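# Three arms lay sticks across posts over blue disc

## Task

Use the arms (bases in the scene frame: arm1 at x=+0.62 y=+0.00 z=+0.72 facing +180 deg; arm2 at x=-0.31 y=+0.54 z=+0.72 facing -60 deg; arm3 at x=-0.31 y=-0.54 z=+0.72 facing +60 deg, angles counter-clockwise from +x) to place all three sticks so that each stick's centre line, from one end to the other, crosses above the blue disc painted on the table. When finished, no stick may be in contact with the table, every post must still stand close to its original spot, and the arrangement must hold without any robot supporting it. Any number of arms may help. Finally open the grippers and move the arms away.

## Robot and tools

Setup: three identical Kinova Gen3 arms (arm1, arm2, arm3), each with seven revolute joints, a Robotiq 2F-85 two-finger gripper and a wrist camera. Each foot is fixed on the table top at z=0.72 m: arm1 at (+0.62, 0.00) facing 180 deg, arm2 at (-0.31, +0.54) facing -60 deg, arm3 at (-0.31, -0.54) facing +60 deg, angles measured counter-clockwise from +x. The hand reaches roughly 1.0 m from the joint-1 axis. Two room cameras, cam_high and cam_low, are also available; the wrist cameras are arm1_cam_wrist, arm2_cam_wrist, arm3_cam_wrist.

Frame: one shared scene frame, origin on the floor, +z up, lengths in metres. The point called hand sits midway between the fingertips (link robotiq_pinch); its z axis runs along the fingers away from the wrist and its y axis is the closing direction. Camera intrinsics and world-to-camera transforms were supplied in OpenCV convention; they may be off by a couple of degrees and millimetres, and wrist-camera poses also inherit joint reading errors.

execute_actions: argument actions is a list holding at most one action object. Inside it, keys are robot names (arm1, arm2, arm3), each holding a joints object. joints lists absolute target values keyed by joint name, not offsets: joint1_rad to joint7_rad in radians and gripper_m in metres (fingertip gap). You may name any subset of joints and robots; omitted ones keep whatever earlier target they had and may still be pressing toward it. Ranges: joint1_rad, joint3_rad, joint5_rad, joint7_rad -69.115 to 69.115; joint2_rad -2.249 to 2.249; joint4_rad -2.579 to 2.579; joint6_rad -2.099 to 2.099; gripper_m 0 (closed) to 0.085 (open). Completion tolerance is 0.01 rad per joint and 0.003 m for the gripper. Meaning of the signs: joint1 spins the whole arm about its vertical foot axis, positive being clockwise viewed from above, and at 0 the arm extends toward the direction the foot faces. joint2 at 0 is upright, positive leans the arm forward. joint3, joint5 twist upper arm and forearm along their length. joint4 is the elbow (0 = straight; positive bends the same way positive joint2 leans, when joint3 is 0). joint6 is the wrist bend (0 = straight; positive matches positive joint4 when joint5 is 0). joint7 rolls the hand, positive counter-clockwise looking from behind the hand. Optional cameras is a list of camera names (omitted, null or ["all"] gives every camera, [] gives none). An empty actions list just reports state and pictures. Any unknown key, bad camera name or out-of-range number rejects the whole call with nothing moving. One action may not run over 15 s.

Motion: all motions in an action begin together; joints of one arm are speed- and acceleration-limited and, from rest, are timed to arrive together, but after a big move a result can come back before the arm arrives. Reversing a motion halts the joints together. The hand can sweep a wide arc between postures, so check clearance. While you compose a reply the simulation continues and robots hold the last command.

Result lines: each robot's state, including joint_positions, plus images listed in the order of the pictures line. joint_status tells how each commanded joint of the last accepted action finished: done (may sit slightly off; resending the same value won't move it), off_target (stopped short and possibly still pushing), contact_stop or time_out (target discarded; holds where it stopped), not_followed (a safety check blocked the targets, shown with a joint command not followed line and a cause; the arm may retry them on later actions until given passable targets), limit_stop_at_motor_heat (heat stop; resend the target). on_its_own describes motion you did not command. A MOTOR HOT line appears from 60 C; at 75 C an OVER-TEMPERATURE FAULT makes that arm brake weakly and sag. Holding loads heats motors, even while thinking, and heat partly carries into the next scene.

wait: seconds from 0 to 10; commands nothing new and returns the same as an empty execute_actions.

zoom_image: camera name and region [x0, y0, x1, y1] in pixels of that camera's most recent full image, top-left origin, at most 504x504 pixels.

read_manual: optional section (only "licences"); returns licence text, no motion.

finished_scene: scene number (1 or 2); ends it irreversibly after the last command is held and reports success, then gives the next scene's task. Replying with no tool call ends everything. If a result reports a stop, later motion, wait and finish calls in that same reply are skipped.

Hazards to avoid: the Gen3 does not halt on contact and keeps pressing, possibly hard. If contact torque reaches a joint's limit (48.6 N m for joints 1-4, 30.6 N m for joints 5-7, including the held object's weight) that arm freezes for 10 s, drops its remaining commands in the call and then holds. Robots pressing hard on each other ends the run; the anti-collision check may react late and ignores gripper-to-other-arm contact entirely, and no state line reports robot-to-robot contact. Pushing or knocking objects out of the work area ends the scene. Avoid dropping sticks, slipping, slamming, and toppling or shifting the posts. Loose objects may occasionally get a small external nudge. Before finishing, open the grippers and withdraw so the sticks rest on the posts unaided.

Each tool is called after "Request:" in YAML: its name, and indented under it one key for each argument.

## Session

Request:
execute_actions:
  actions: []

Scene clock: 0.00 s.
Motor temperatures (°C, as the motors report them): arm1=[35 32 30 31 42 37 41] | arm2=[35 32 33 36 42 43 34] | arm3=[34 36 29 34 38 45 45]
arm1.joint_positions: joint1_rad=-0.007 joint2_rad=-0.394 joint3_rad=-0.074 joint4_rad=+1.509 joint5_rad=-0.035 joint6_rad=+2.025 joint7_rad=+1.476 gripper_m=+0.085
arm1.joint_status: not commanded
arm1.hand: x=+0.5005 y=-0.0049 z=+1.2663 quat_wxyz=(-0.001, -1.000, -0.016, +0.001) (m; scene frame)
arm2.joint_positions: joint1_rad=-0.008 joint2_rad=-0.395 joint3_rad=-0.074 joint4_rad=+1.515 joint5_rad=-0.033 joint6_rad=+2.025 joint7_rad=+1.479 gripper_m=+0.085
arm2.joint_status: not commanded
arm2.hand: x=-0.2477 y=+0.4367 z=+1.2365 quat_wxyz=(+0.000, -0.487, -0.874, +0.000) (m; scene frame)
arm3.joint_positions: joint1_rad=-0.007 joint2_rad=-0.394 joint3_rad=-0.074 joint4_rad=+1.512 joint5_rad=-0.034 joint6_rad=+2.027 joint7_rad=+1.481 gripper_m=+0.085
arm3.joint_status: not commanded
arm3.hand: x=-0.2514 y=-0.4314 z=+1.2204 quat_wxyz=(+0.005, +0.518, -0.855, -0.001) (m; scene frame)
pictures: arm1_cam_wrist, arm2_cam_wrist, arm3_cam_wrist, cam_high, cam_low
Images, in order (width x height): arm1_cam_wrist 896x504, arm2_cam_wrist 896x504, arm3_cam_wrist 896x504, cam_high 896x504, cam_low 896x504.

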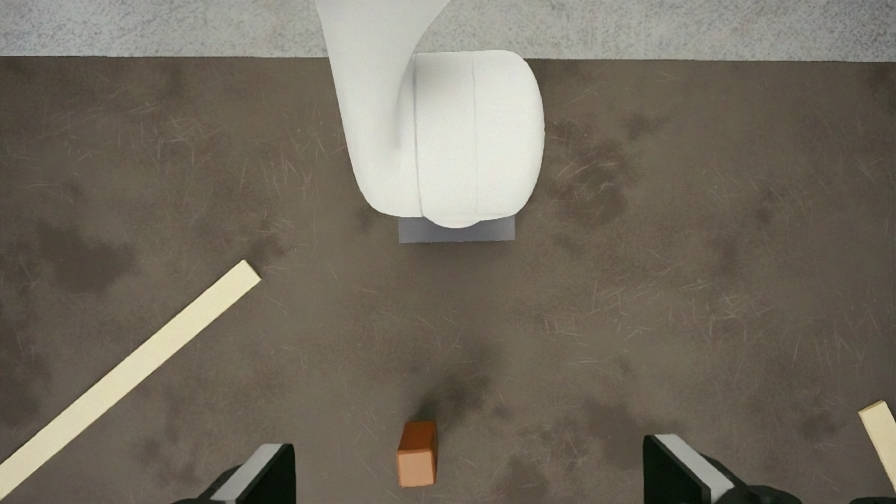

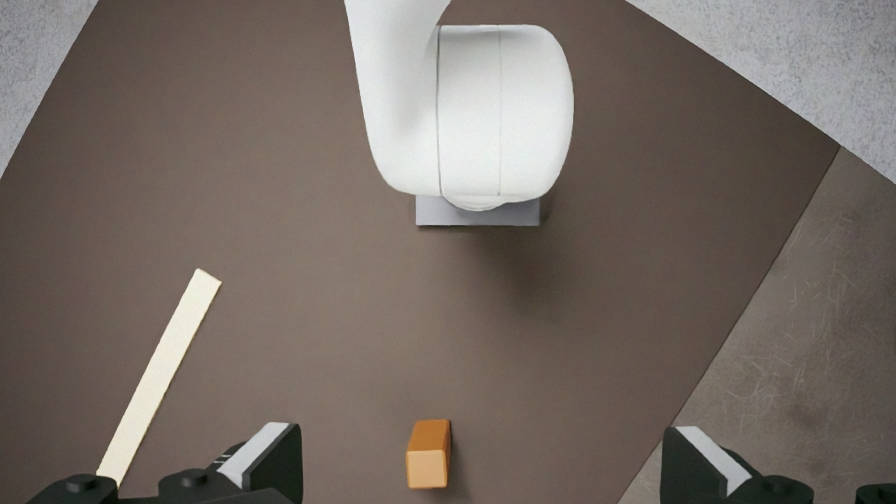

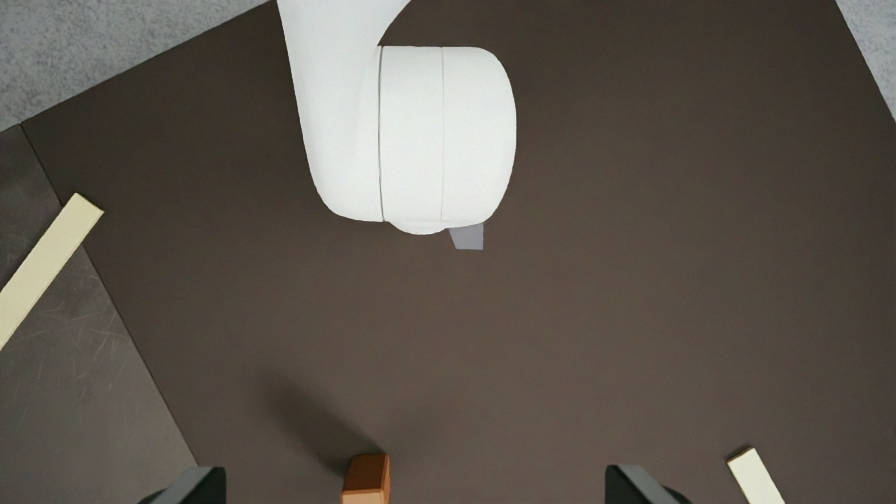

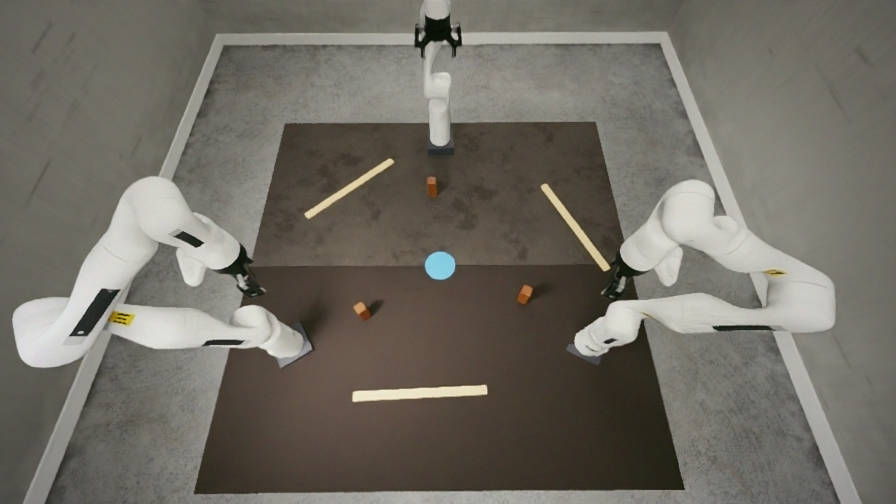

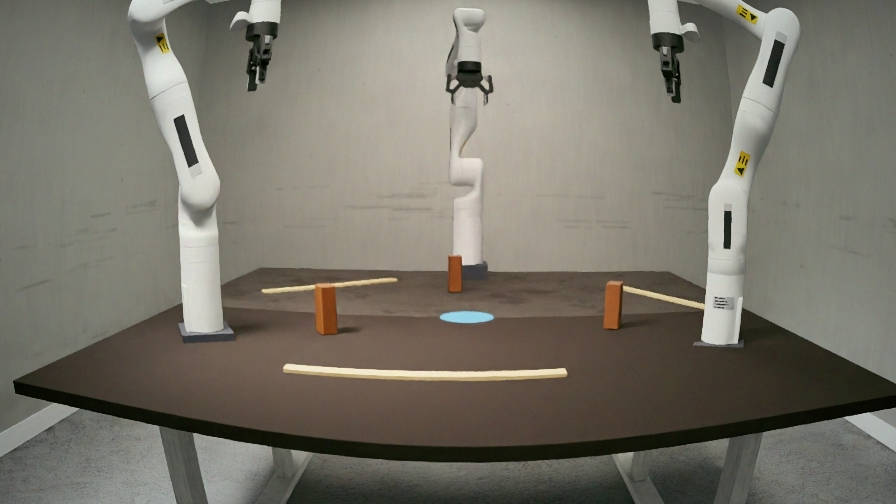

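Request:
zoom_image:
  camera: "cam_high"
  region: [295, 145, 407, 229]

Request:
zoom_image:
  camera: "cam_high"
  region: [520, 172, 632, 284]

Request:
zoom_image:
  camera: "cam_high"
  region: [340, 365, 508, 420]

Region (295, 145, 407, 229) of cam_high's 896x504 image, scaled by 4.500, with more detail than that image has; it fills the top 378 rows of this view, and the rest is white.

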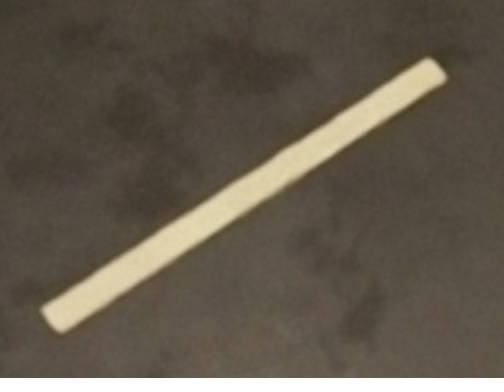

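Region (520, 172, 632, 284) of cam_high's 896x504 image, scaled by 4.500, with more detail than that image has.

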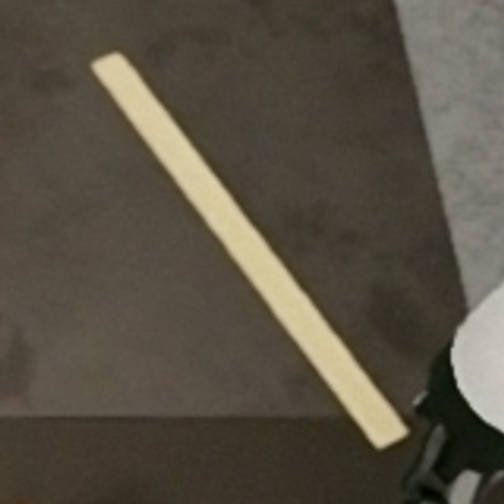

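Region (340, 365, 508, 420) of cam_high's 896x504 image, scaled by 3.000, with more detail than that image has; it fills the top 165 rows of this view, and the rest is white.

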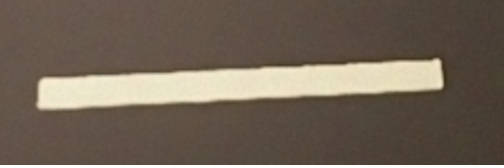

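Request:
execute_actions:
  actions:
    - {"arm1":{"joints":{"joint1_rad":1.022,"joint2_rad":0.764,"joint3_rad":0,"joint4_rad":2.0126,"joint5_rad":0,"joint6_rad":0.365,"joint7_rad":1.683,"gripper_m":0.055}},"arm2":{"joints":{"joint1_rad":0.890,"joint2_rad":0.7395,"joint3_rad":0,"joint4_rad":1.8794,"joint5_rad":0,"joint6_rad":0.5227,"joint7_rad":1.949,"gripper_m":0.055}},"arm3":{"joints":{"joint1_rad":1.1575,"joint2_rad":0.697,"joint3_rad":0,"joint4_rad":1.8747,"joint5_rad":0,"joint6_rad":0.570,"joint7_rad":2.105,"gripper_m":0.055}}}

Scene clock: 4.87 s.
Motor temperatures (°C, as the motors report them): arm1=[35 32 30 31 42 37 41] | arm2=[35 32 33 36 42 43 34] | arm3=[34 36 29 34 38 45 45]
arm1.joint_positions: joint1_rad=+1.022 joint2_rad=+0.764 joint3_rad=+0.000 joint4_rad=+2.013 joint5_rad=+0.000 joint6_rad=+0.365 joint7_rad=+1.683 gripper_m=+0.055
arm1.joint_status: all done
arm1.hand: x=+0.4175 y=+0.3497 z=+0.7501 quat_wxyz=(+0.000, -0.906, +0.422, +0.001) (m; scene frame)
arm2.joint_positions: joint1_rad=+0.890 joint2_rad=+0.739 joint3_rad=+0.000 joint4_rad=+1.879 joint5_rad=+0.000 joint6_rad=+0.523 joint7_rad=+1.949 gripper_m=+0.055
arm2.joint_status: all done
arm2.hand: x=-0.4784 y=+0.1291 z=+0.7503 quat_wxyz=(-0.002, -0.692, -0.722, +0.001) (m; scene frame)
arm3.joint_positions: joint1_rad=+1.157 joint2_rad=+0.697 joint3_rad=+0.000 joint4_rad=+1.875 joint5_rad=+0.000 joint6_rad=+0.570 joint7_rad=+2.105 gripper_m=+0.055
arm3.joint_status: all done
arm3.hand: x=+0.1271 y=-0.5918 z=+0.7498 quat_wxyz=(+0.003, +0.231, -0.973, -0.001) (m; scene frame)
pictures: arm1_cam_wrist, arm2_cam_wrist, arm3_cam_wrist, cam_high, cam_low
camera_calibration (this result's frames):
arm1_cam_wrist: T_world_to_cam=[[-0.766413, -0.642248, -0.0113553, 0.556129], [-0.642348, 0.766271, 0.0147468, 0.045162], [-0.00076987, 0.0185962, -0.999827, 0.895629], [0, 0, 0, 1]] pos_world=[0.455924, 0.305911, 0.901123]
arm2_cam_wrist: T_world_to_cam=[[0.998074, 0.0384605, -0.048671, 0.514307], [0.0403014, -0.998486, 0.0374236, 0.168309], [-0.047158, -0.0393131, -0.998114, 0.87421], [0, 0, 0, 1]] pos_world=[-0.478873, 0.182642, 0.891294]
arm3_cam_wrist: T_world_to_cam=[[-0.449185, 0.891747, 0.0549523, 0.532791], [0.892094, 0.451033, -0.0271585, 0.237091], [-0.0490038, 0.0368234, -0.99812, 0.924053], [0, 0, 0, 1]] pos_world=[0.0730959, -0.616077, 0.899476]
Images, in order (width x height): arm1_cam_wrist 896x504, arm2_cam_wrist 896x504, arm3_cam_wrist 896x504, cam_high 896x504, cam_low 896x504.

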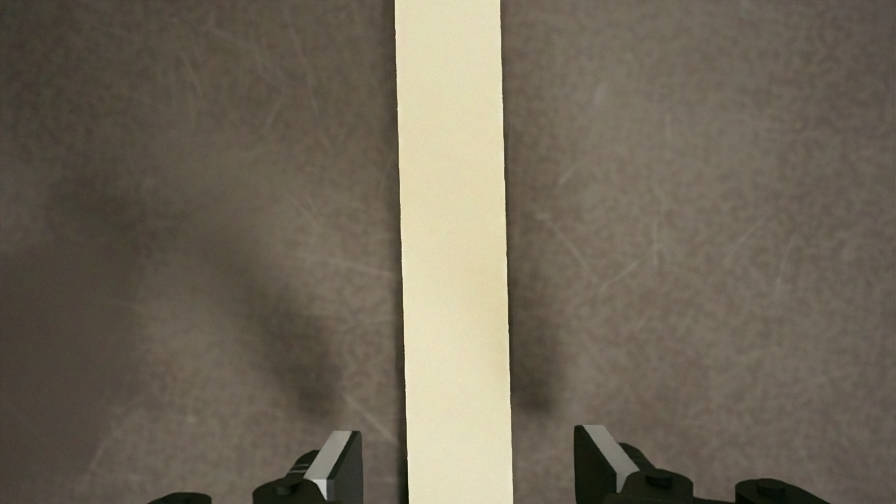

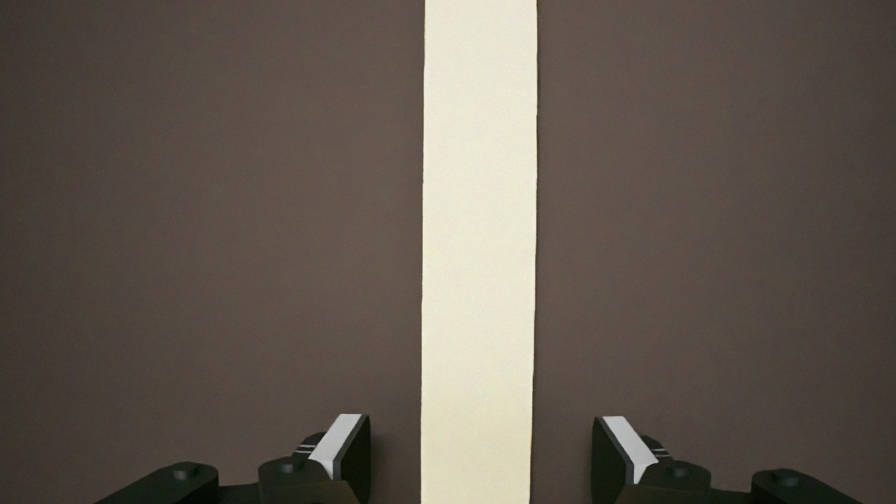

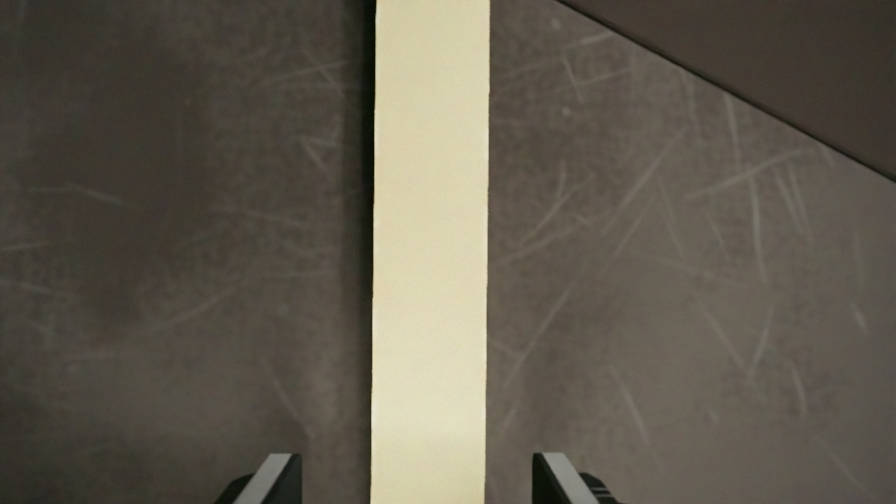

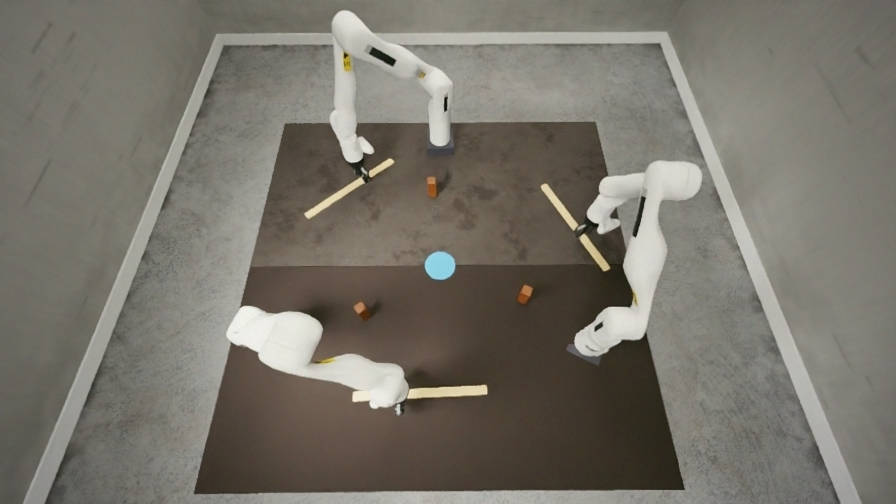

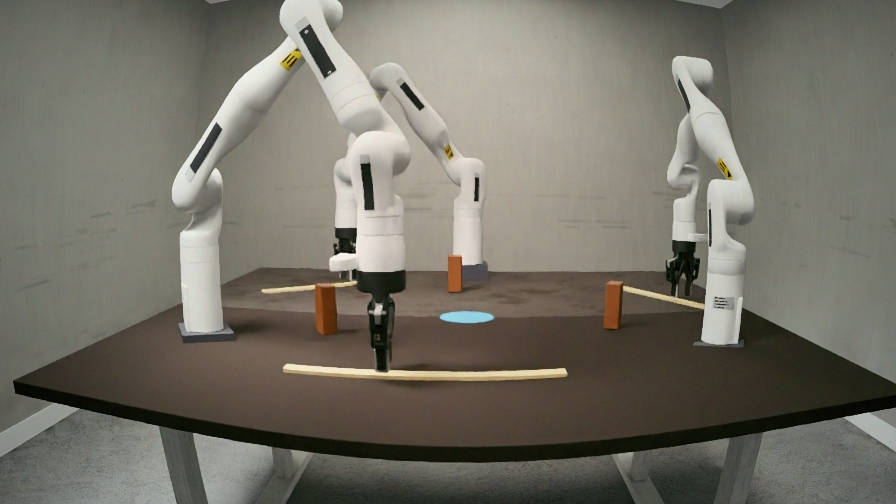

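Request:
execute_actions:
  actions:
    - {"arm1":{"joints":{"joint1_rad":1.027,"joint2_rad":0.791,"joint4_rad":2.013,"joint6_rad":0.338,"joint7_rad":1.688,"gripper_m":0.04}},"arm2":{"joints":{"joint1_rad":0.893,"joint2_rad":0.763,"joint4_rad":1.882,"joint6_rad":0.4965,"gripper_m":0.04}},"arm3":{"joints":{"joint1_rad":1.150,"joint2_rad":0.719,"joint4_rad":1.879,"joint6_rad":0.5436,"joint7_rad":2.085,"gripper_m":0.04}}}
  cameras: []

Request:
execute_actions:
  actions:
    - {"arm1":{"joints":{"gripper_m":0.017}},"arm2":{"joints":{"gripper_m":0.017}},"arm3":{"joints":{"gripper_m":0.017}}}
  cameras: ["arm1_cam_wrist","arm2_cam_wrist","arm3_cam_wrist"]

Scene clock: 6.13 s.
Motor temperatures (°C, as the motors report them): arm1=[35 32 30 31 42 37 41] | arm2=[35 32 33 36 42 43 34] | arm3=[34 36 29 34 38 45 45]
arm1.joint_positions: joint1_rad=+1.027 joint2_rad=+0.791 joint3_rad=+0.000 joint4_rad=+2.013 joint5_rad=+0.000 joint6_rad=+0.338 joint7_rad=+1.688 gripper_m=+0.040
arm1.joint_status: all done
arm1.hand: x=+0.4193 y=+0.3507 z=+0.7391 quat_wxyz=(-0.001, -0.906, +0.422, +0.001) (m; scene frame)
arm2.joint_positions: joint1_rad=+0.893 joint2_rad=+0.763 joint3_rad=+0.000 joint4_rad=+1.882 joint5_rad=+0.000 joint6_rad=+0.497 joint7_rad=+1.949 gripper_m=+0.040
arm2.joint_status: all done
arm2.hand: x=-0.4796 y=+0.1295 z=+0.7395 quat_wxyz=(-0.002, -0.693, -0.721, +0.001) (m; scene frame)
arm3.joint_positions: joint1_rad=+1.150 joint2_rad=+0.719 joint3_rad=+0.000 joint4_rad=+1.879 joint5_rad=+0.000 joint6_rad=+0.544 joint7_rad=+2.085 gripper_m=+0.040
arm3.joint_status: all done
arm3.hand: x=+0.1275 y=-0.5886 z=+0.7394 quat_wxyz=(+0.003, +0.225, -0.974, -0.001) (m; scene frame)
pictures: none
No camera images: the call's "cameras" was empty. Leave "cameras" out to get every camera's image.

Scene clock: 6.83 s.
Motor temperatures (°C, as the motors report them): arm1=[35 32 30 31 42 37 41] | arm2=[35 32 33 36 42 43 34] | arm3=[34 36 29 34 38 45 45]
arm1.joint_positions: joint1_rad=+1.027 joint2_rad=+0.790 joint3_rad=+0.000 joint4_rad=+2.013 joint5_rad=+0.000 joint6_rad=+0.339 joint7_rad=+1.688 gripper_m=+0.024
arm1.joint_status: gripper_m off_target (ended at +0.024, target +0.017)
arm1.hand: x=+0.4193 y=+0.3507 z=+0.7396 quat_wxyz=(+0.000, -0.906, +0.423, +0.001) (m; scene frame)
arm2.joint_positions: joint1_rad=+0.893 joint2_rad=+0.762 joint3_rad=+0.000 joint4_rad=+1.882 joint5_rad=+0.000 joint6_rad=+0.497 joint7_rad=+1.949 gripper_m=+0.024
arm2.joint_status: gripper_m off_target (ended at +0.024, target +0.017)
arm2.hand: x=-0.4797 y=+0.1294 z=+0.7401 quat_wxyz=(-0.002, -0.693, -0.721, +0.001) (m; scene frame)
arm3.joint_positions: joint1_rad=+1.150 joint2_rad=+0.718 joint3_rad=+0.000 joint4_rad=+1.879 joint5_rad=+0.000 joint6_rad=+0.544 joint7_rad=+2.085 gripper_m=+0.024
arm3.joint_status: gripper_m off_target (ended at +0.024, target +0.017)
arm3.hand: x=+0.1277 y=-0.5886 z=+0.7400 quat_wxyz=(+0.002, +0.225, -0.974, -0.001) (m; scene frame)
pictures: arm1_cam_wrist, arm2_cam_wrist, arm3_cam_wrist
camera_calibration (this result's frames):
arm1_cam_wrist: T_world_to_cam=[[-0.766527, -0.642111, -0.0113479, 0.558024], [-0.642211, 0.766386, 0.0147143, 0.0456782], [-0.000751377, 0.0185666, -0.999827, 0.885177], [0, 0, 0, 1]] pos_world=[0.45774, 0.306871, 0.890685]
arm2_cam_wrist: T_world_to_cam=[[0.998183, 0.0352424, -0.0488796, 0.515741], [0.0371177, -0.998588, 0.0380044, 0.167101], [-0.0474712, -0.0397496, -0.998081, 0.863853], [0, 0, 0, 1]] pos_world=[-0.479998, 0.183027, 0.881055]
arm3_cam_wrist: T_world_to_cam=[[-0.438096, 0.897276, 0.0544713, 0.532889], [0.897658, 0.439893, -0.0265242, 0.227159], [-0.0477611, 0.0372765, -0.998163, 0.914278], [0, 0, 0, 1]] pos_world=[0.0732128, -0.612155, 0.889596]
Images, in order (width x height): arm1_cam_wrist 896x504, arm2_cam_wrist 896x504, arm3_cam_wrist 896x504.

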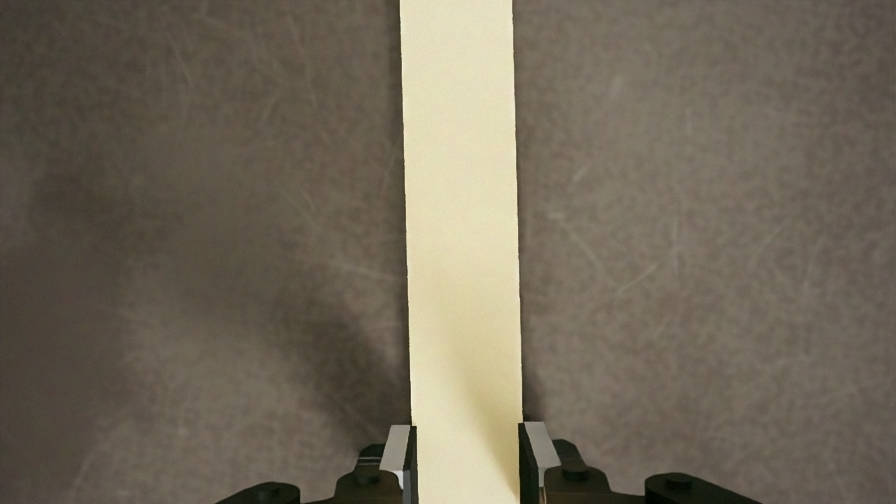

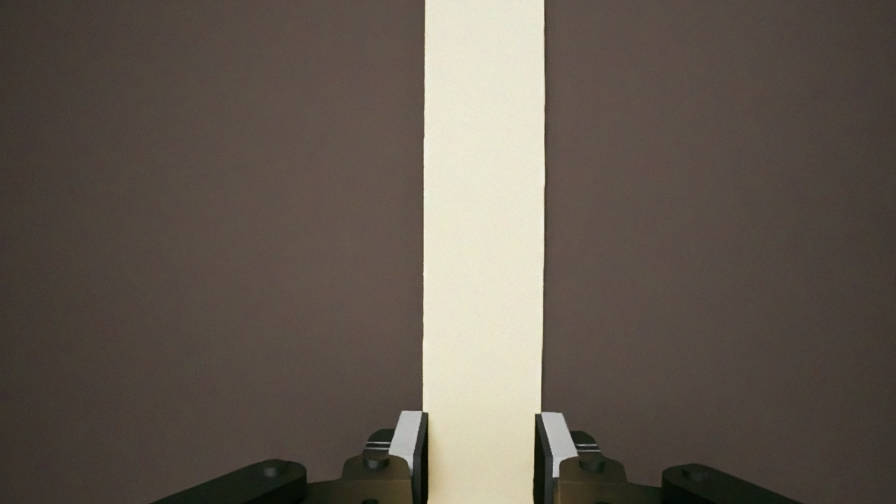

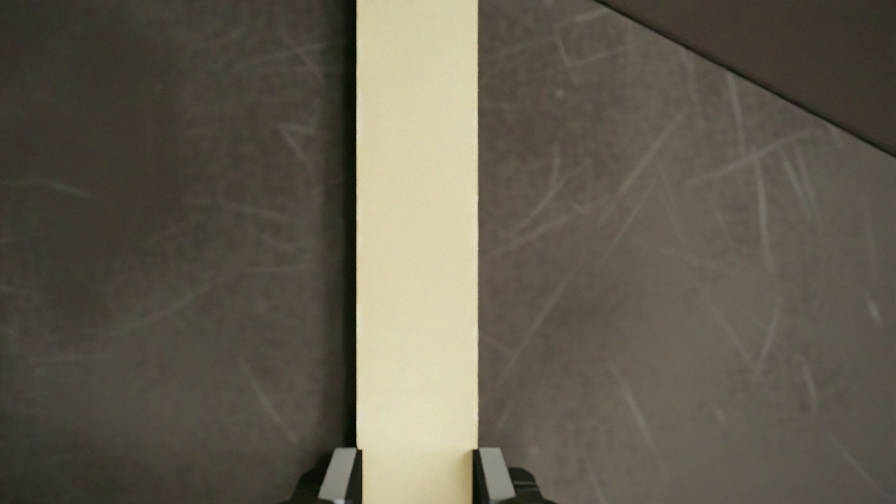

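Request:
execute_actions:
  actions:
    - {"arm1":{"joints":{"joint1_rad":0.33,"joint2_rad":0.3345,"joint4_rad":2.117,"joint6_rad":0.44,"joint7_rad":1.594}},"arm2":{"joints":{"joint1_rad":0.325,"joint2_rad":0.2776,"joint4_rad":2.0755,"joint6_rad":0.5385,"joint7_rad":1.594}},"arm3":{"joints":{"joint1_rad":0.335,"joint2_rad":0.245,"joint4_rad":2.046,"joint6_rad":0.601,"joint7_rad":1.594}}}
  cameras: ["cam_high","cam_low"]

Scene clock: 9.50 s.
Motor temperatures (°C, as the motors report them): arm1=[35 32 30 31 42 37 41] | arm2=[35 32 33 36 42 43 34] | arm3=[34 36 29 34 38 45 45]
arm1.joint_positions: joint1_rad=+0.330 joint2_rad=+0.335 joint3_rad=+0.000 joint4_rad=+2.117 joint5_rad=+0.000 joint6_rad=+0.440 joint7_rad=+1.594 gripper_m=+0.024
arm1.joint_status: all done
arm1.hand: x=+0.2302 y=+0.1435 z=+0.9048 quat_wxyz=(+0.019, -0.983, +0.133, +0.124) (m; scene frame)
arm2.joint_positions: joint1_rad=+0.325 joint2_rad=+0.278 joint3_rad=+0.000 joint4_rad=+2.076 joint5_rad=+0.000 joint6_rad=+0.539 joint7_rad=+1.594 gripper_m=+0.024
arm2.joint_status: all done
arm2.hand: x=-0.2398 y=+0.1277 z=+0.9046 quat_wxyz=(-0.098, -0.607, -0.784, +0.079) (m; scene frame)
arm3.joint_positions: joint1_rad=+0.335 joint2_rad=+0.245 joint3_rad=+0.000 joint4_rad=+2.046 joint5_rad=+0.000 joint6_rad=+0.601 joint7_rad=+1.594 gripper_m=+0.024
arm3.joint_status: all done
arm3.hand: x=+0.0107 y=-0.2712 z=+0.9030 quat_wxyz=(-0.113, +0.376, -0.919, -0.046) (m; scene frame)
pictures: cam_high, cam_low
Images, in order (width x height): cam_high 896x504, cam_low 896x504.

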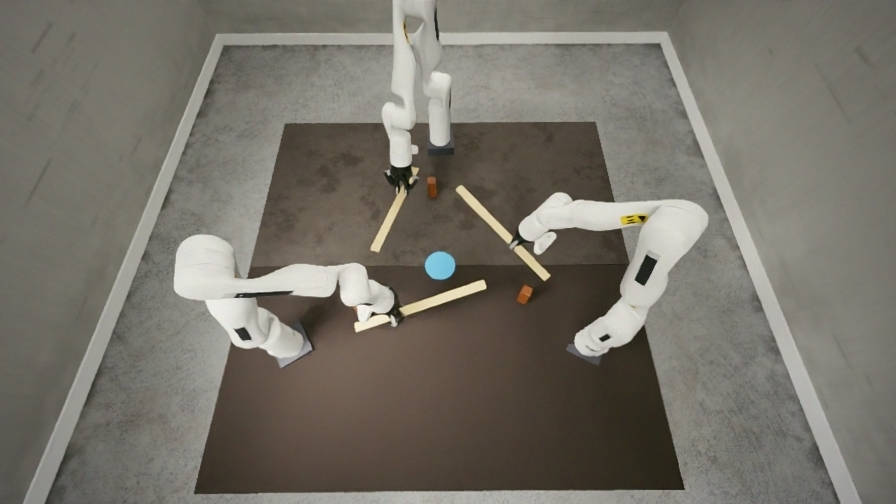

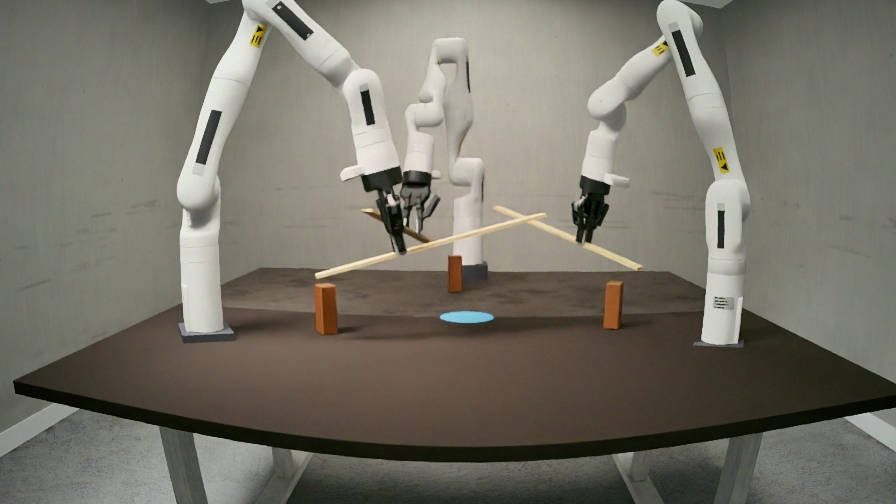

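Request:
execute_actions:
  actions:
    - {"arm1":{"joints":{"joint1_rad":0.060,"joint2_rad":0.478,"joint4_rad":2.012,"joint6_rad":0.522}},"arm2":{"joints":{"joint1_rad":0.055,"joint2_rad":0.412,"joint4_rad":1.995,"joint6_rad":0.6045}},"arm3":{"joints":{"joint1_rad":0.065,"joint2_rad":0.377,"joint4_rad":1.970,"joint6_rad":0.6645}}}
  cameras: ["cam_high","cam_low"]

Request:
zoom_image:
  camera: "cam_high"
  region: [330, 150, 560, 330]

Request:
zoom_image:
  camera: "cam_low"
  region: [295, 250, 395, 340]

Request:
zoom_image:
  camera: "cam_low"
  region: [410, 220, 530, 300]

Request:
zoom_image:
  camera: "cam_low"
  region: [550, 250, 650, 340]

Scene clock: 11.40 s.
Motor temperatures (°C, as the motors report them): arm1=[35 32 30 31 42 37 41] | arm2=[35 32 33 36 42 43 34] | arm3=[34 36 29 34 38 45 45]
arm1.joint_positions: joint1_rad=+0.060 joint2_rad=+0.478 joint3_rad=+0.000 joint4_rad=+2.012 joint5_rad=+0.000 joint6_rad=+0.522 joint7_rad=+1.594 gripper_m=+0.024
arm1.joint_status: all done
arm1.hand: x=+0.1968 y=+0.0345 z=+0.8665 quat_wxyz=(+0.002, -0.998, +0.000, +0.066) (m; scene frame)
arm2.joint_positions: joint1_rad=+0.055 joint2_rad=+0.412 joint3_rad=+0.000 joint4_rad=+1.995 joint5_rad=+0.000 joint6_rad=+0.605 joint7_rad=+1.594 gripper_m=+0.024
arm2.joint_status: all done
arm2.hand: x=-0.1310 y=+0.1574 z=+0.8668 quat_wxyz=(-0.057, -0.499, -0.864, +0.035) (m; scene frame)
arm3.joint_positions: joint1_rad=+0.065 joint2_rad=+0.377 joint3_rad=+0.000 joint4_rad=+1.970 joint5_rad=+0.000 joint6_rad=+0.665 joint7_rad=+1.594 gripper_m=+0.024
arm3.joint_status: all done
arm3.hand: x=-0.0698 y=-0.1918 z=+0.8667 quat_wxyz=(-0.054, +0.499, -0.864, -0.033) (m; scene frame)
pictures: cam_high, cam_low
Images, in order (width x height): cam_high 896x504, cam_low 896x504.

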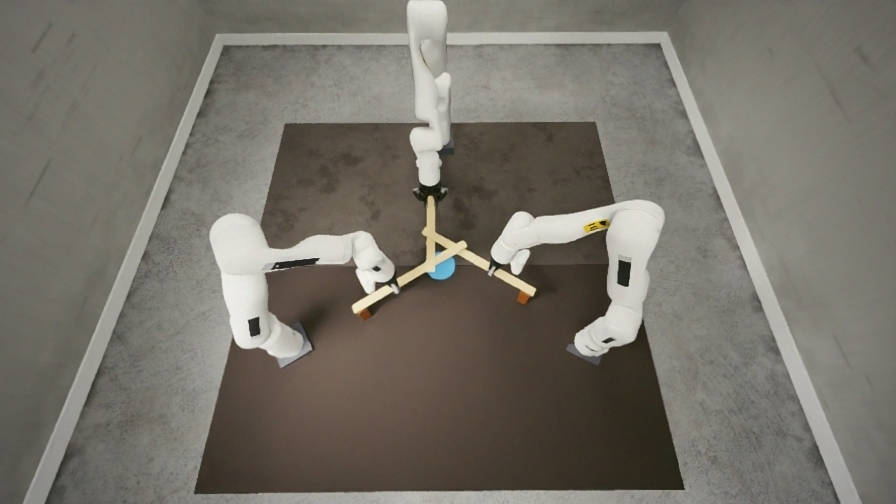

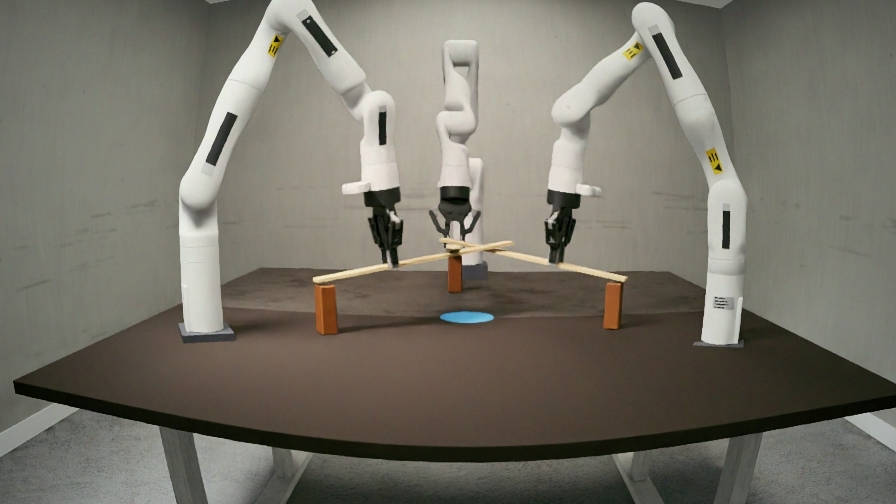

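Region (330, 150, 560, 330) of cam_high's 896x504 image, scaled by 2.191, with more detail than that image has; it fills the top 394 rows of this view, and the rest is white.

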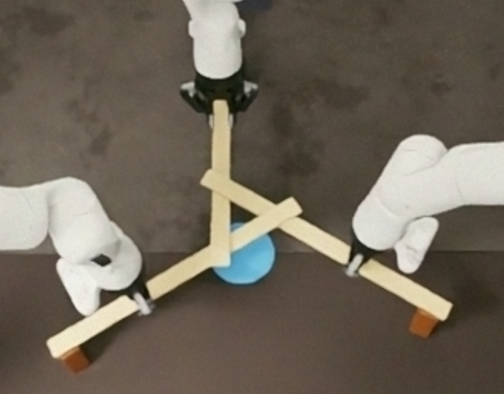

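Region (295, 250, 395, 340) of cam_low's 896x504 image, scaled by 5.040, with more detail than that image has; it fills the top 454 rows of this view, and the rest is white.

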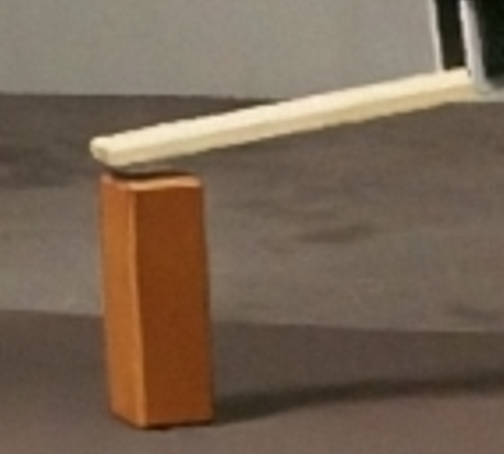

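Region (410, 220, 530, 300) of cam_low's 896x504 image, scaled by 4.200, with more detail than that image has.

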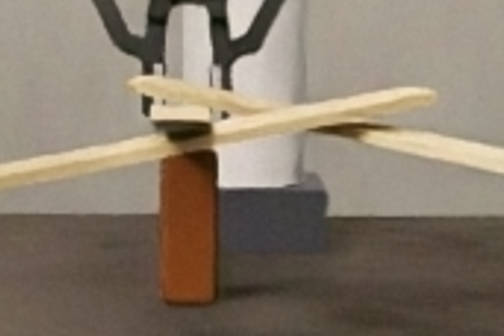

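Region (550, 250, 650, 340) of cam_low's 896x504 image, scaled by 5.040, with more detail than that image has; it fills the top 454 rows of this view, and the rest is white.

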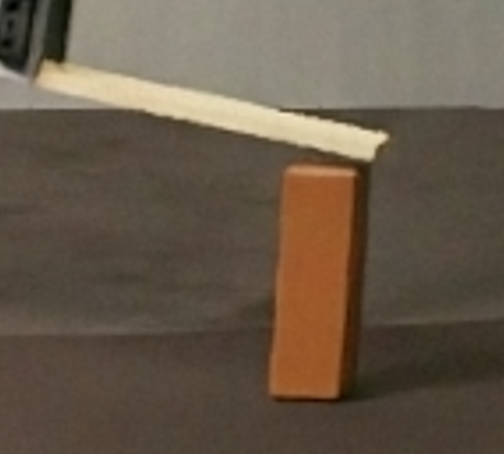

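Request:
execute_actions:
  actions:
    - {"arm1":{"joints":{"joint2_rad":0.5117,"joint4_rad":1.9953,"joint6_rad":0.5296}},"arm2":{"joints":{"joint2_rad":0.4462,"joint4_rad":1.9815,"joint6_rad":0.609}},"arm3":{"joints":{"joint2_rad":0.4106,"joint4_rad":1.9583,"joint6_rad":0.6677}}}
  cameras: ["cam_low"]

Request:
zoom_image:
  camera: "cam_low"
  region: [300, 230, 480, 320]

Request:
zoom_image:
  camera: "cam_low"
  region: [460, 230, 640, 320]

Scene clock: 12.70 s.
Motor temperatures (°C, as the motors report them): arm1=[35 33 30 31 42 37 41] | arm2=[35 32 33 36 42 43 34] | arm3=[34 36 29 34 38 45 45]
arm1.joint_positions: joint1_rad=+0.060 joint2_rad=+0.512 joint3_rad=+0.000 joint4_rad=+1.995 joint5_rad=+0.000 joint6_rad=+0.530 joint7_rad=+1.594 gripper_m=+0.024
arm1.joint_status: all done
arm1.hand: x=+0.1960 y=+0.0344 z=+0.8558 quat_wxyz=(+0.001, -0.999, +0.000, +0.054) (m; scene frame)
arm2.joint_positions: joint1_rad=+0.055 joint2_rad=+0.447 joint3_rad=+0.000 joint4_rad=+1.982 joint5_rad=+0.000 joint6_rad=+0.609 joint7_rad=+1.594 gripper_m=+0.024
arm2.joint_status: all done
arm2.hand: x=-0.1308 y=+0.1571 z=+0.8555 quat_wxyz=(-0.046, -0.500, -0.865, +0.028) (m; scene frame)
arm3.joint_positions: joint1_rad=+0.065 joint2_rad=+0.411 joint3_rad=+0.000 joint4_rad=+1.958 joint5_rad=+0.000 joint6_rad=+0.668 joint7_rad=+1.594 gripper_m=+0.024
arm3.joint_status: all done
arm3.hand: x=-0.0696 y=-0.1913 z=+0.8556 quat_wxyz=(-0.044, +0.499, -0.865, -0.027) (m; scene frame)
pictures: cam_low
Images, in order (width x height): cam_low 896x504.

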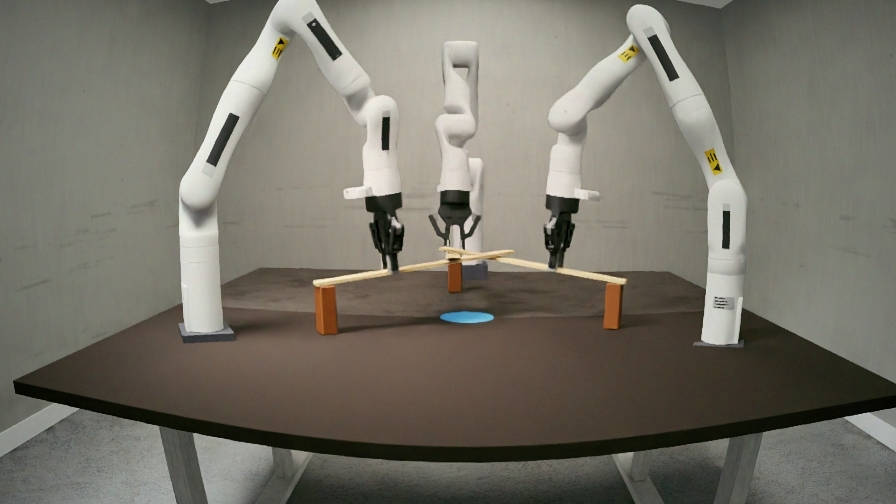

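Region (300, 230, 480, 320) of cam_low's 896x504 image, scaled by 2.800, with more detail than that image has.

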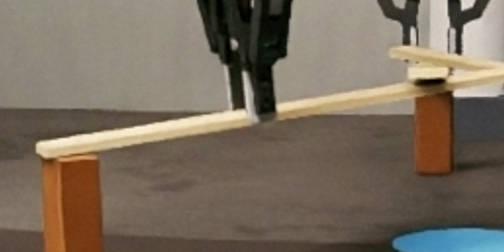

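Region (460, 230, 640, 320) of cam_low's 896x504 image, scaled by 2.800, with more detail than that image has.

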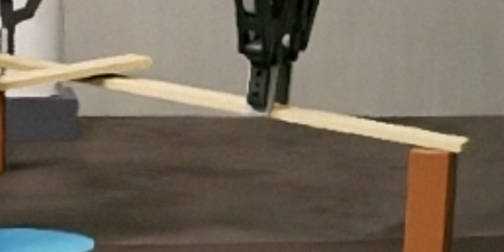

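Request:
execute_actions:
  actions:
    - {"arm1":{"joints":{"gripper_m":0.042}},"arm2":{"joints":{"gripper_m":0.042}},"arm3":{"joints":{"gripper_m":0.042}}}
  cameras: []

Request:
execute_actions:
  actions:
    - {"arm1":{"joints":{"joint2_rad":0.13,"joint6_rad":0.91}},"arm2":{"joints":{"joint2_rad":0.07,"joint6_rad":0.99}},"arm3":{"joints":{"joint2_rad":0.03,"joint6_rad":1.05}}}
  cameras: ["cam_low","cam_high","arm1_cam_wrist"]

Scene clock: 13.87 s.
Motor temperatures (°C, as the motors report them): arm1=[35 33 30 31 42 37 41] | arm2=[35 32 33 36 42 43 34] | arm3=[34 36 29 34 38 45 45]
arm1.joint_positions: joint1_rad=+0.060 joint2_rad=+0.512 joint3_rad=+0.000 joint4_rad=+1.995 joint5_rad=+0.000 joint6_rad=+0.530 joint7_rad=+1.594 gripper_m=+0.042
arm1.joint_status: all done
arm1.hand: x=+0.1959 y=+0.0344 z=+0.8558 quat_wxyz=(+0.001, -0.999, +0.000, +0.054) (m; scene frame)
arm2.joint_positions: joint1_rad=+0.055 joint2_rad=+0.446 joint3_rad=+0.000 joint4_rad=+1.981 joint5_rad=+0.000 joint6_rad=+0.609 joint7_rad=+1.594 gripper_m=+0.042
arm2.joint_status: all done
arm2.hand: x=-0.1306 y=+0.1568 z=+0.8558 quat_wxyz=(-0.046, -0.499, -0.865, +0.028) (m; scene frame)
arm3.joint_positions: joint1_rad=+0.065 joint2_rad=+0.411 joint3_rad=+0.000 joint4_rad=+1.958 joint5_rad=+0.000 joint6_rad=+0.668 joint7_rad=+1.594 gripper_m=+0.042
arm3.joint_status: all done
arm3.hand: x=-0.0695 y=-0.1912 z=+0.8557 quat_wxyz=(-0.044, +0.499, -0.865, -0.027) (m; scene frame)
pictures: none
No camera images: the call's "cameras" was empty. Leave "cameras" out to get every camera's image.

Scene clock: 15.50 s.
Motor temperatures (°C, as the motors report them): arm1=[35 33 30 31 42 37 41] | arm2=[35 32 33 36 42 43 34] | arm3=[34 36 29 34 38 45 45]
arm1.joint_positions: joint1_rad=+0.060 joint2_rad=+0.130 joint3_rad=+0.000 joint4_rad=+1.995 joint5_rad=+0.000 joint6_rad=+0.910 joint7_rad=+1.594 gripper_m=+0.042
arm1.joint_status: all done
arm1.hand: x=+0.2665 y=+0.0328 z=+0.9936 quat_wxyz=(+0.001, -0.999, +0.000, +0.054) (m; scene frame)
arm2.joint_positions: joint1_rad=+0.055 joint2_rad=+0.070 joint3_rad=+0.000 joint4_rad=+1.981 joint5_rad=+0.000 joint6_rad=+0.990 joint7_rad=+1.594 gripper_m=+0.042
arm2.joint_status: all done
arm2.hand: x=-0.1695 y=+0.2281 z=+0.9877 quat_wxyz=(-0.044, -0.500, -0.865, +0.027) (m; scene frame)
arm3.joint_positions: joint1_rad=+0.065 joint2_rad=+0.030 joint3_rad=+0.000 joint4_rad=+1.958 joint5_rad=+0.000 joint6_rad=+1.050 joint7_rad=+1.594 gripper_m=+0.042
arm3.joint_status: all done
arm3.hand: x=-0.1145 y=-0.2664 z=+0.9882 quat_wxyz=(-0.043, +0.499, -0.865, -0.026) (m; scene frame)
pictures: arm1_cam_wrist, cam_high, cam_low
camera_calibration (this result's frames):
arm1_cam_wrist: T_world_to_cam=[[-0.00201448, -0.999871, -0.0159289, 0.0521964], [-0.992621, 0.000068133, 0.121257, 0.200075], [-0.12124, 0.0160557, -0.992493, 1.16978], [0, 0, 0, 1]] pos_world=[0.340528, 0.0333945, 1.13757]
Images, in order (width x height): arm1_cam_wrist 896x504, cam_high 896x504, cam_low 896x504.

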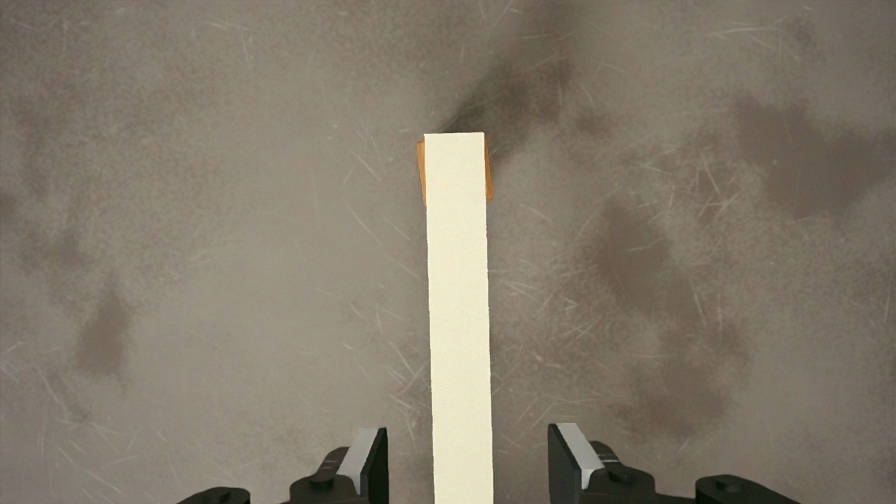

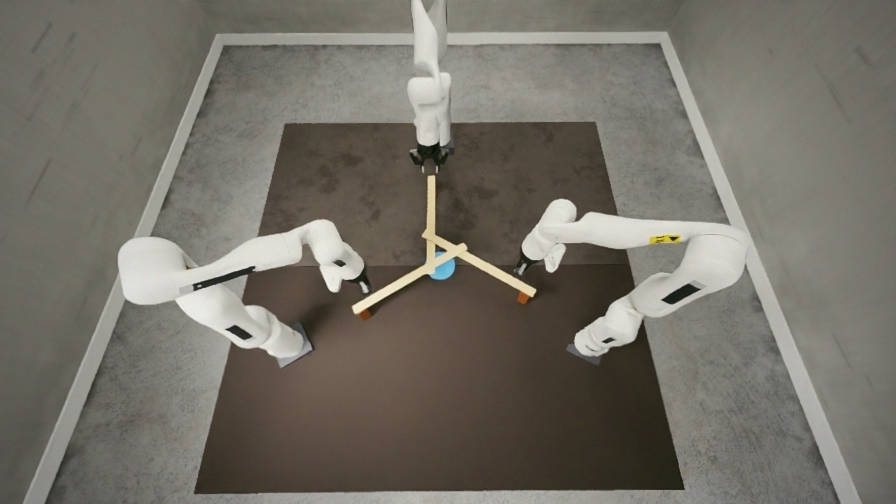

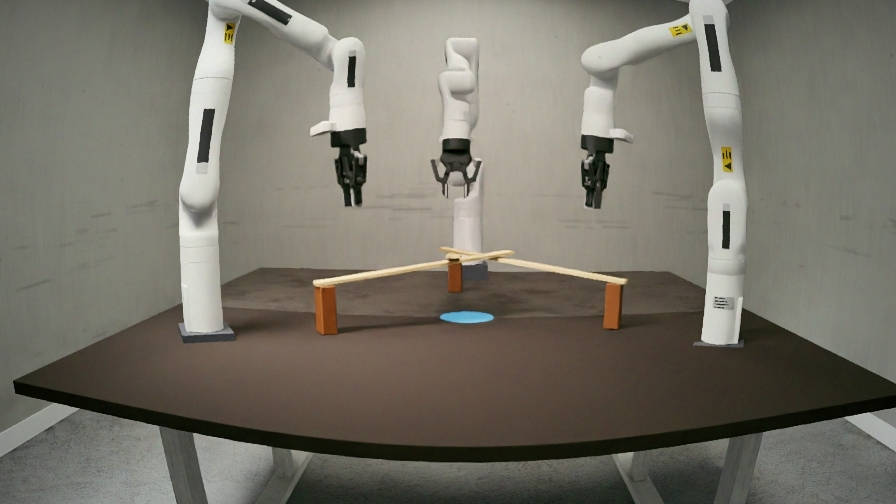

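Request:
finished_scene:
  scene: 2

The scene is finished: the task was done.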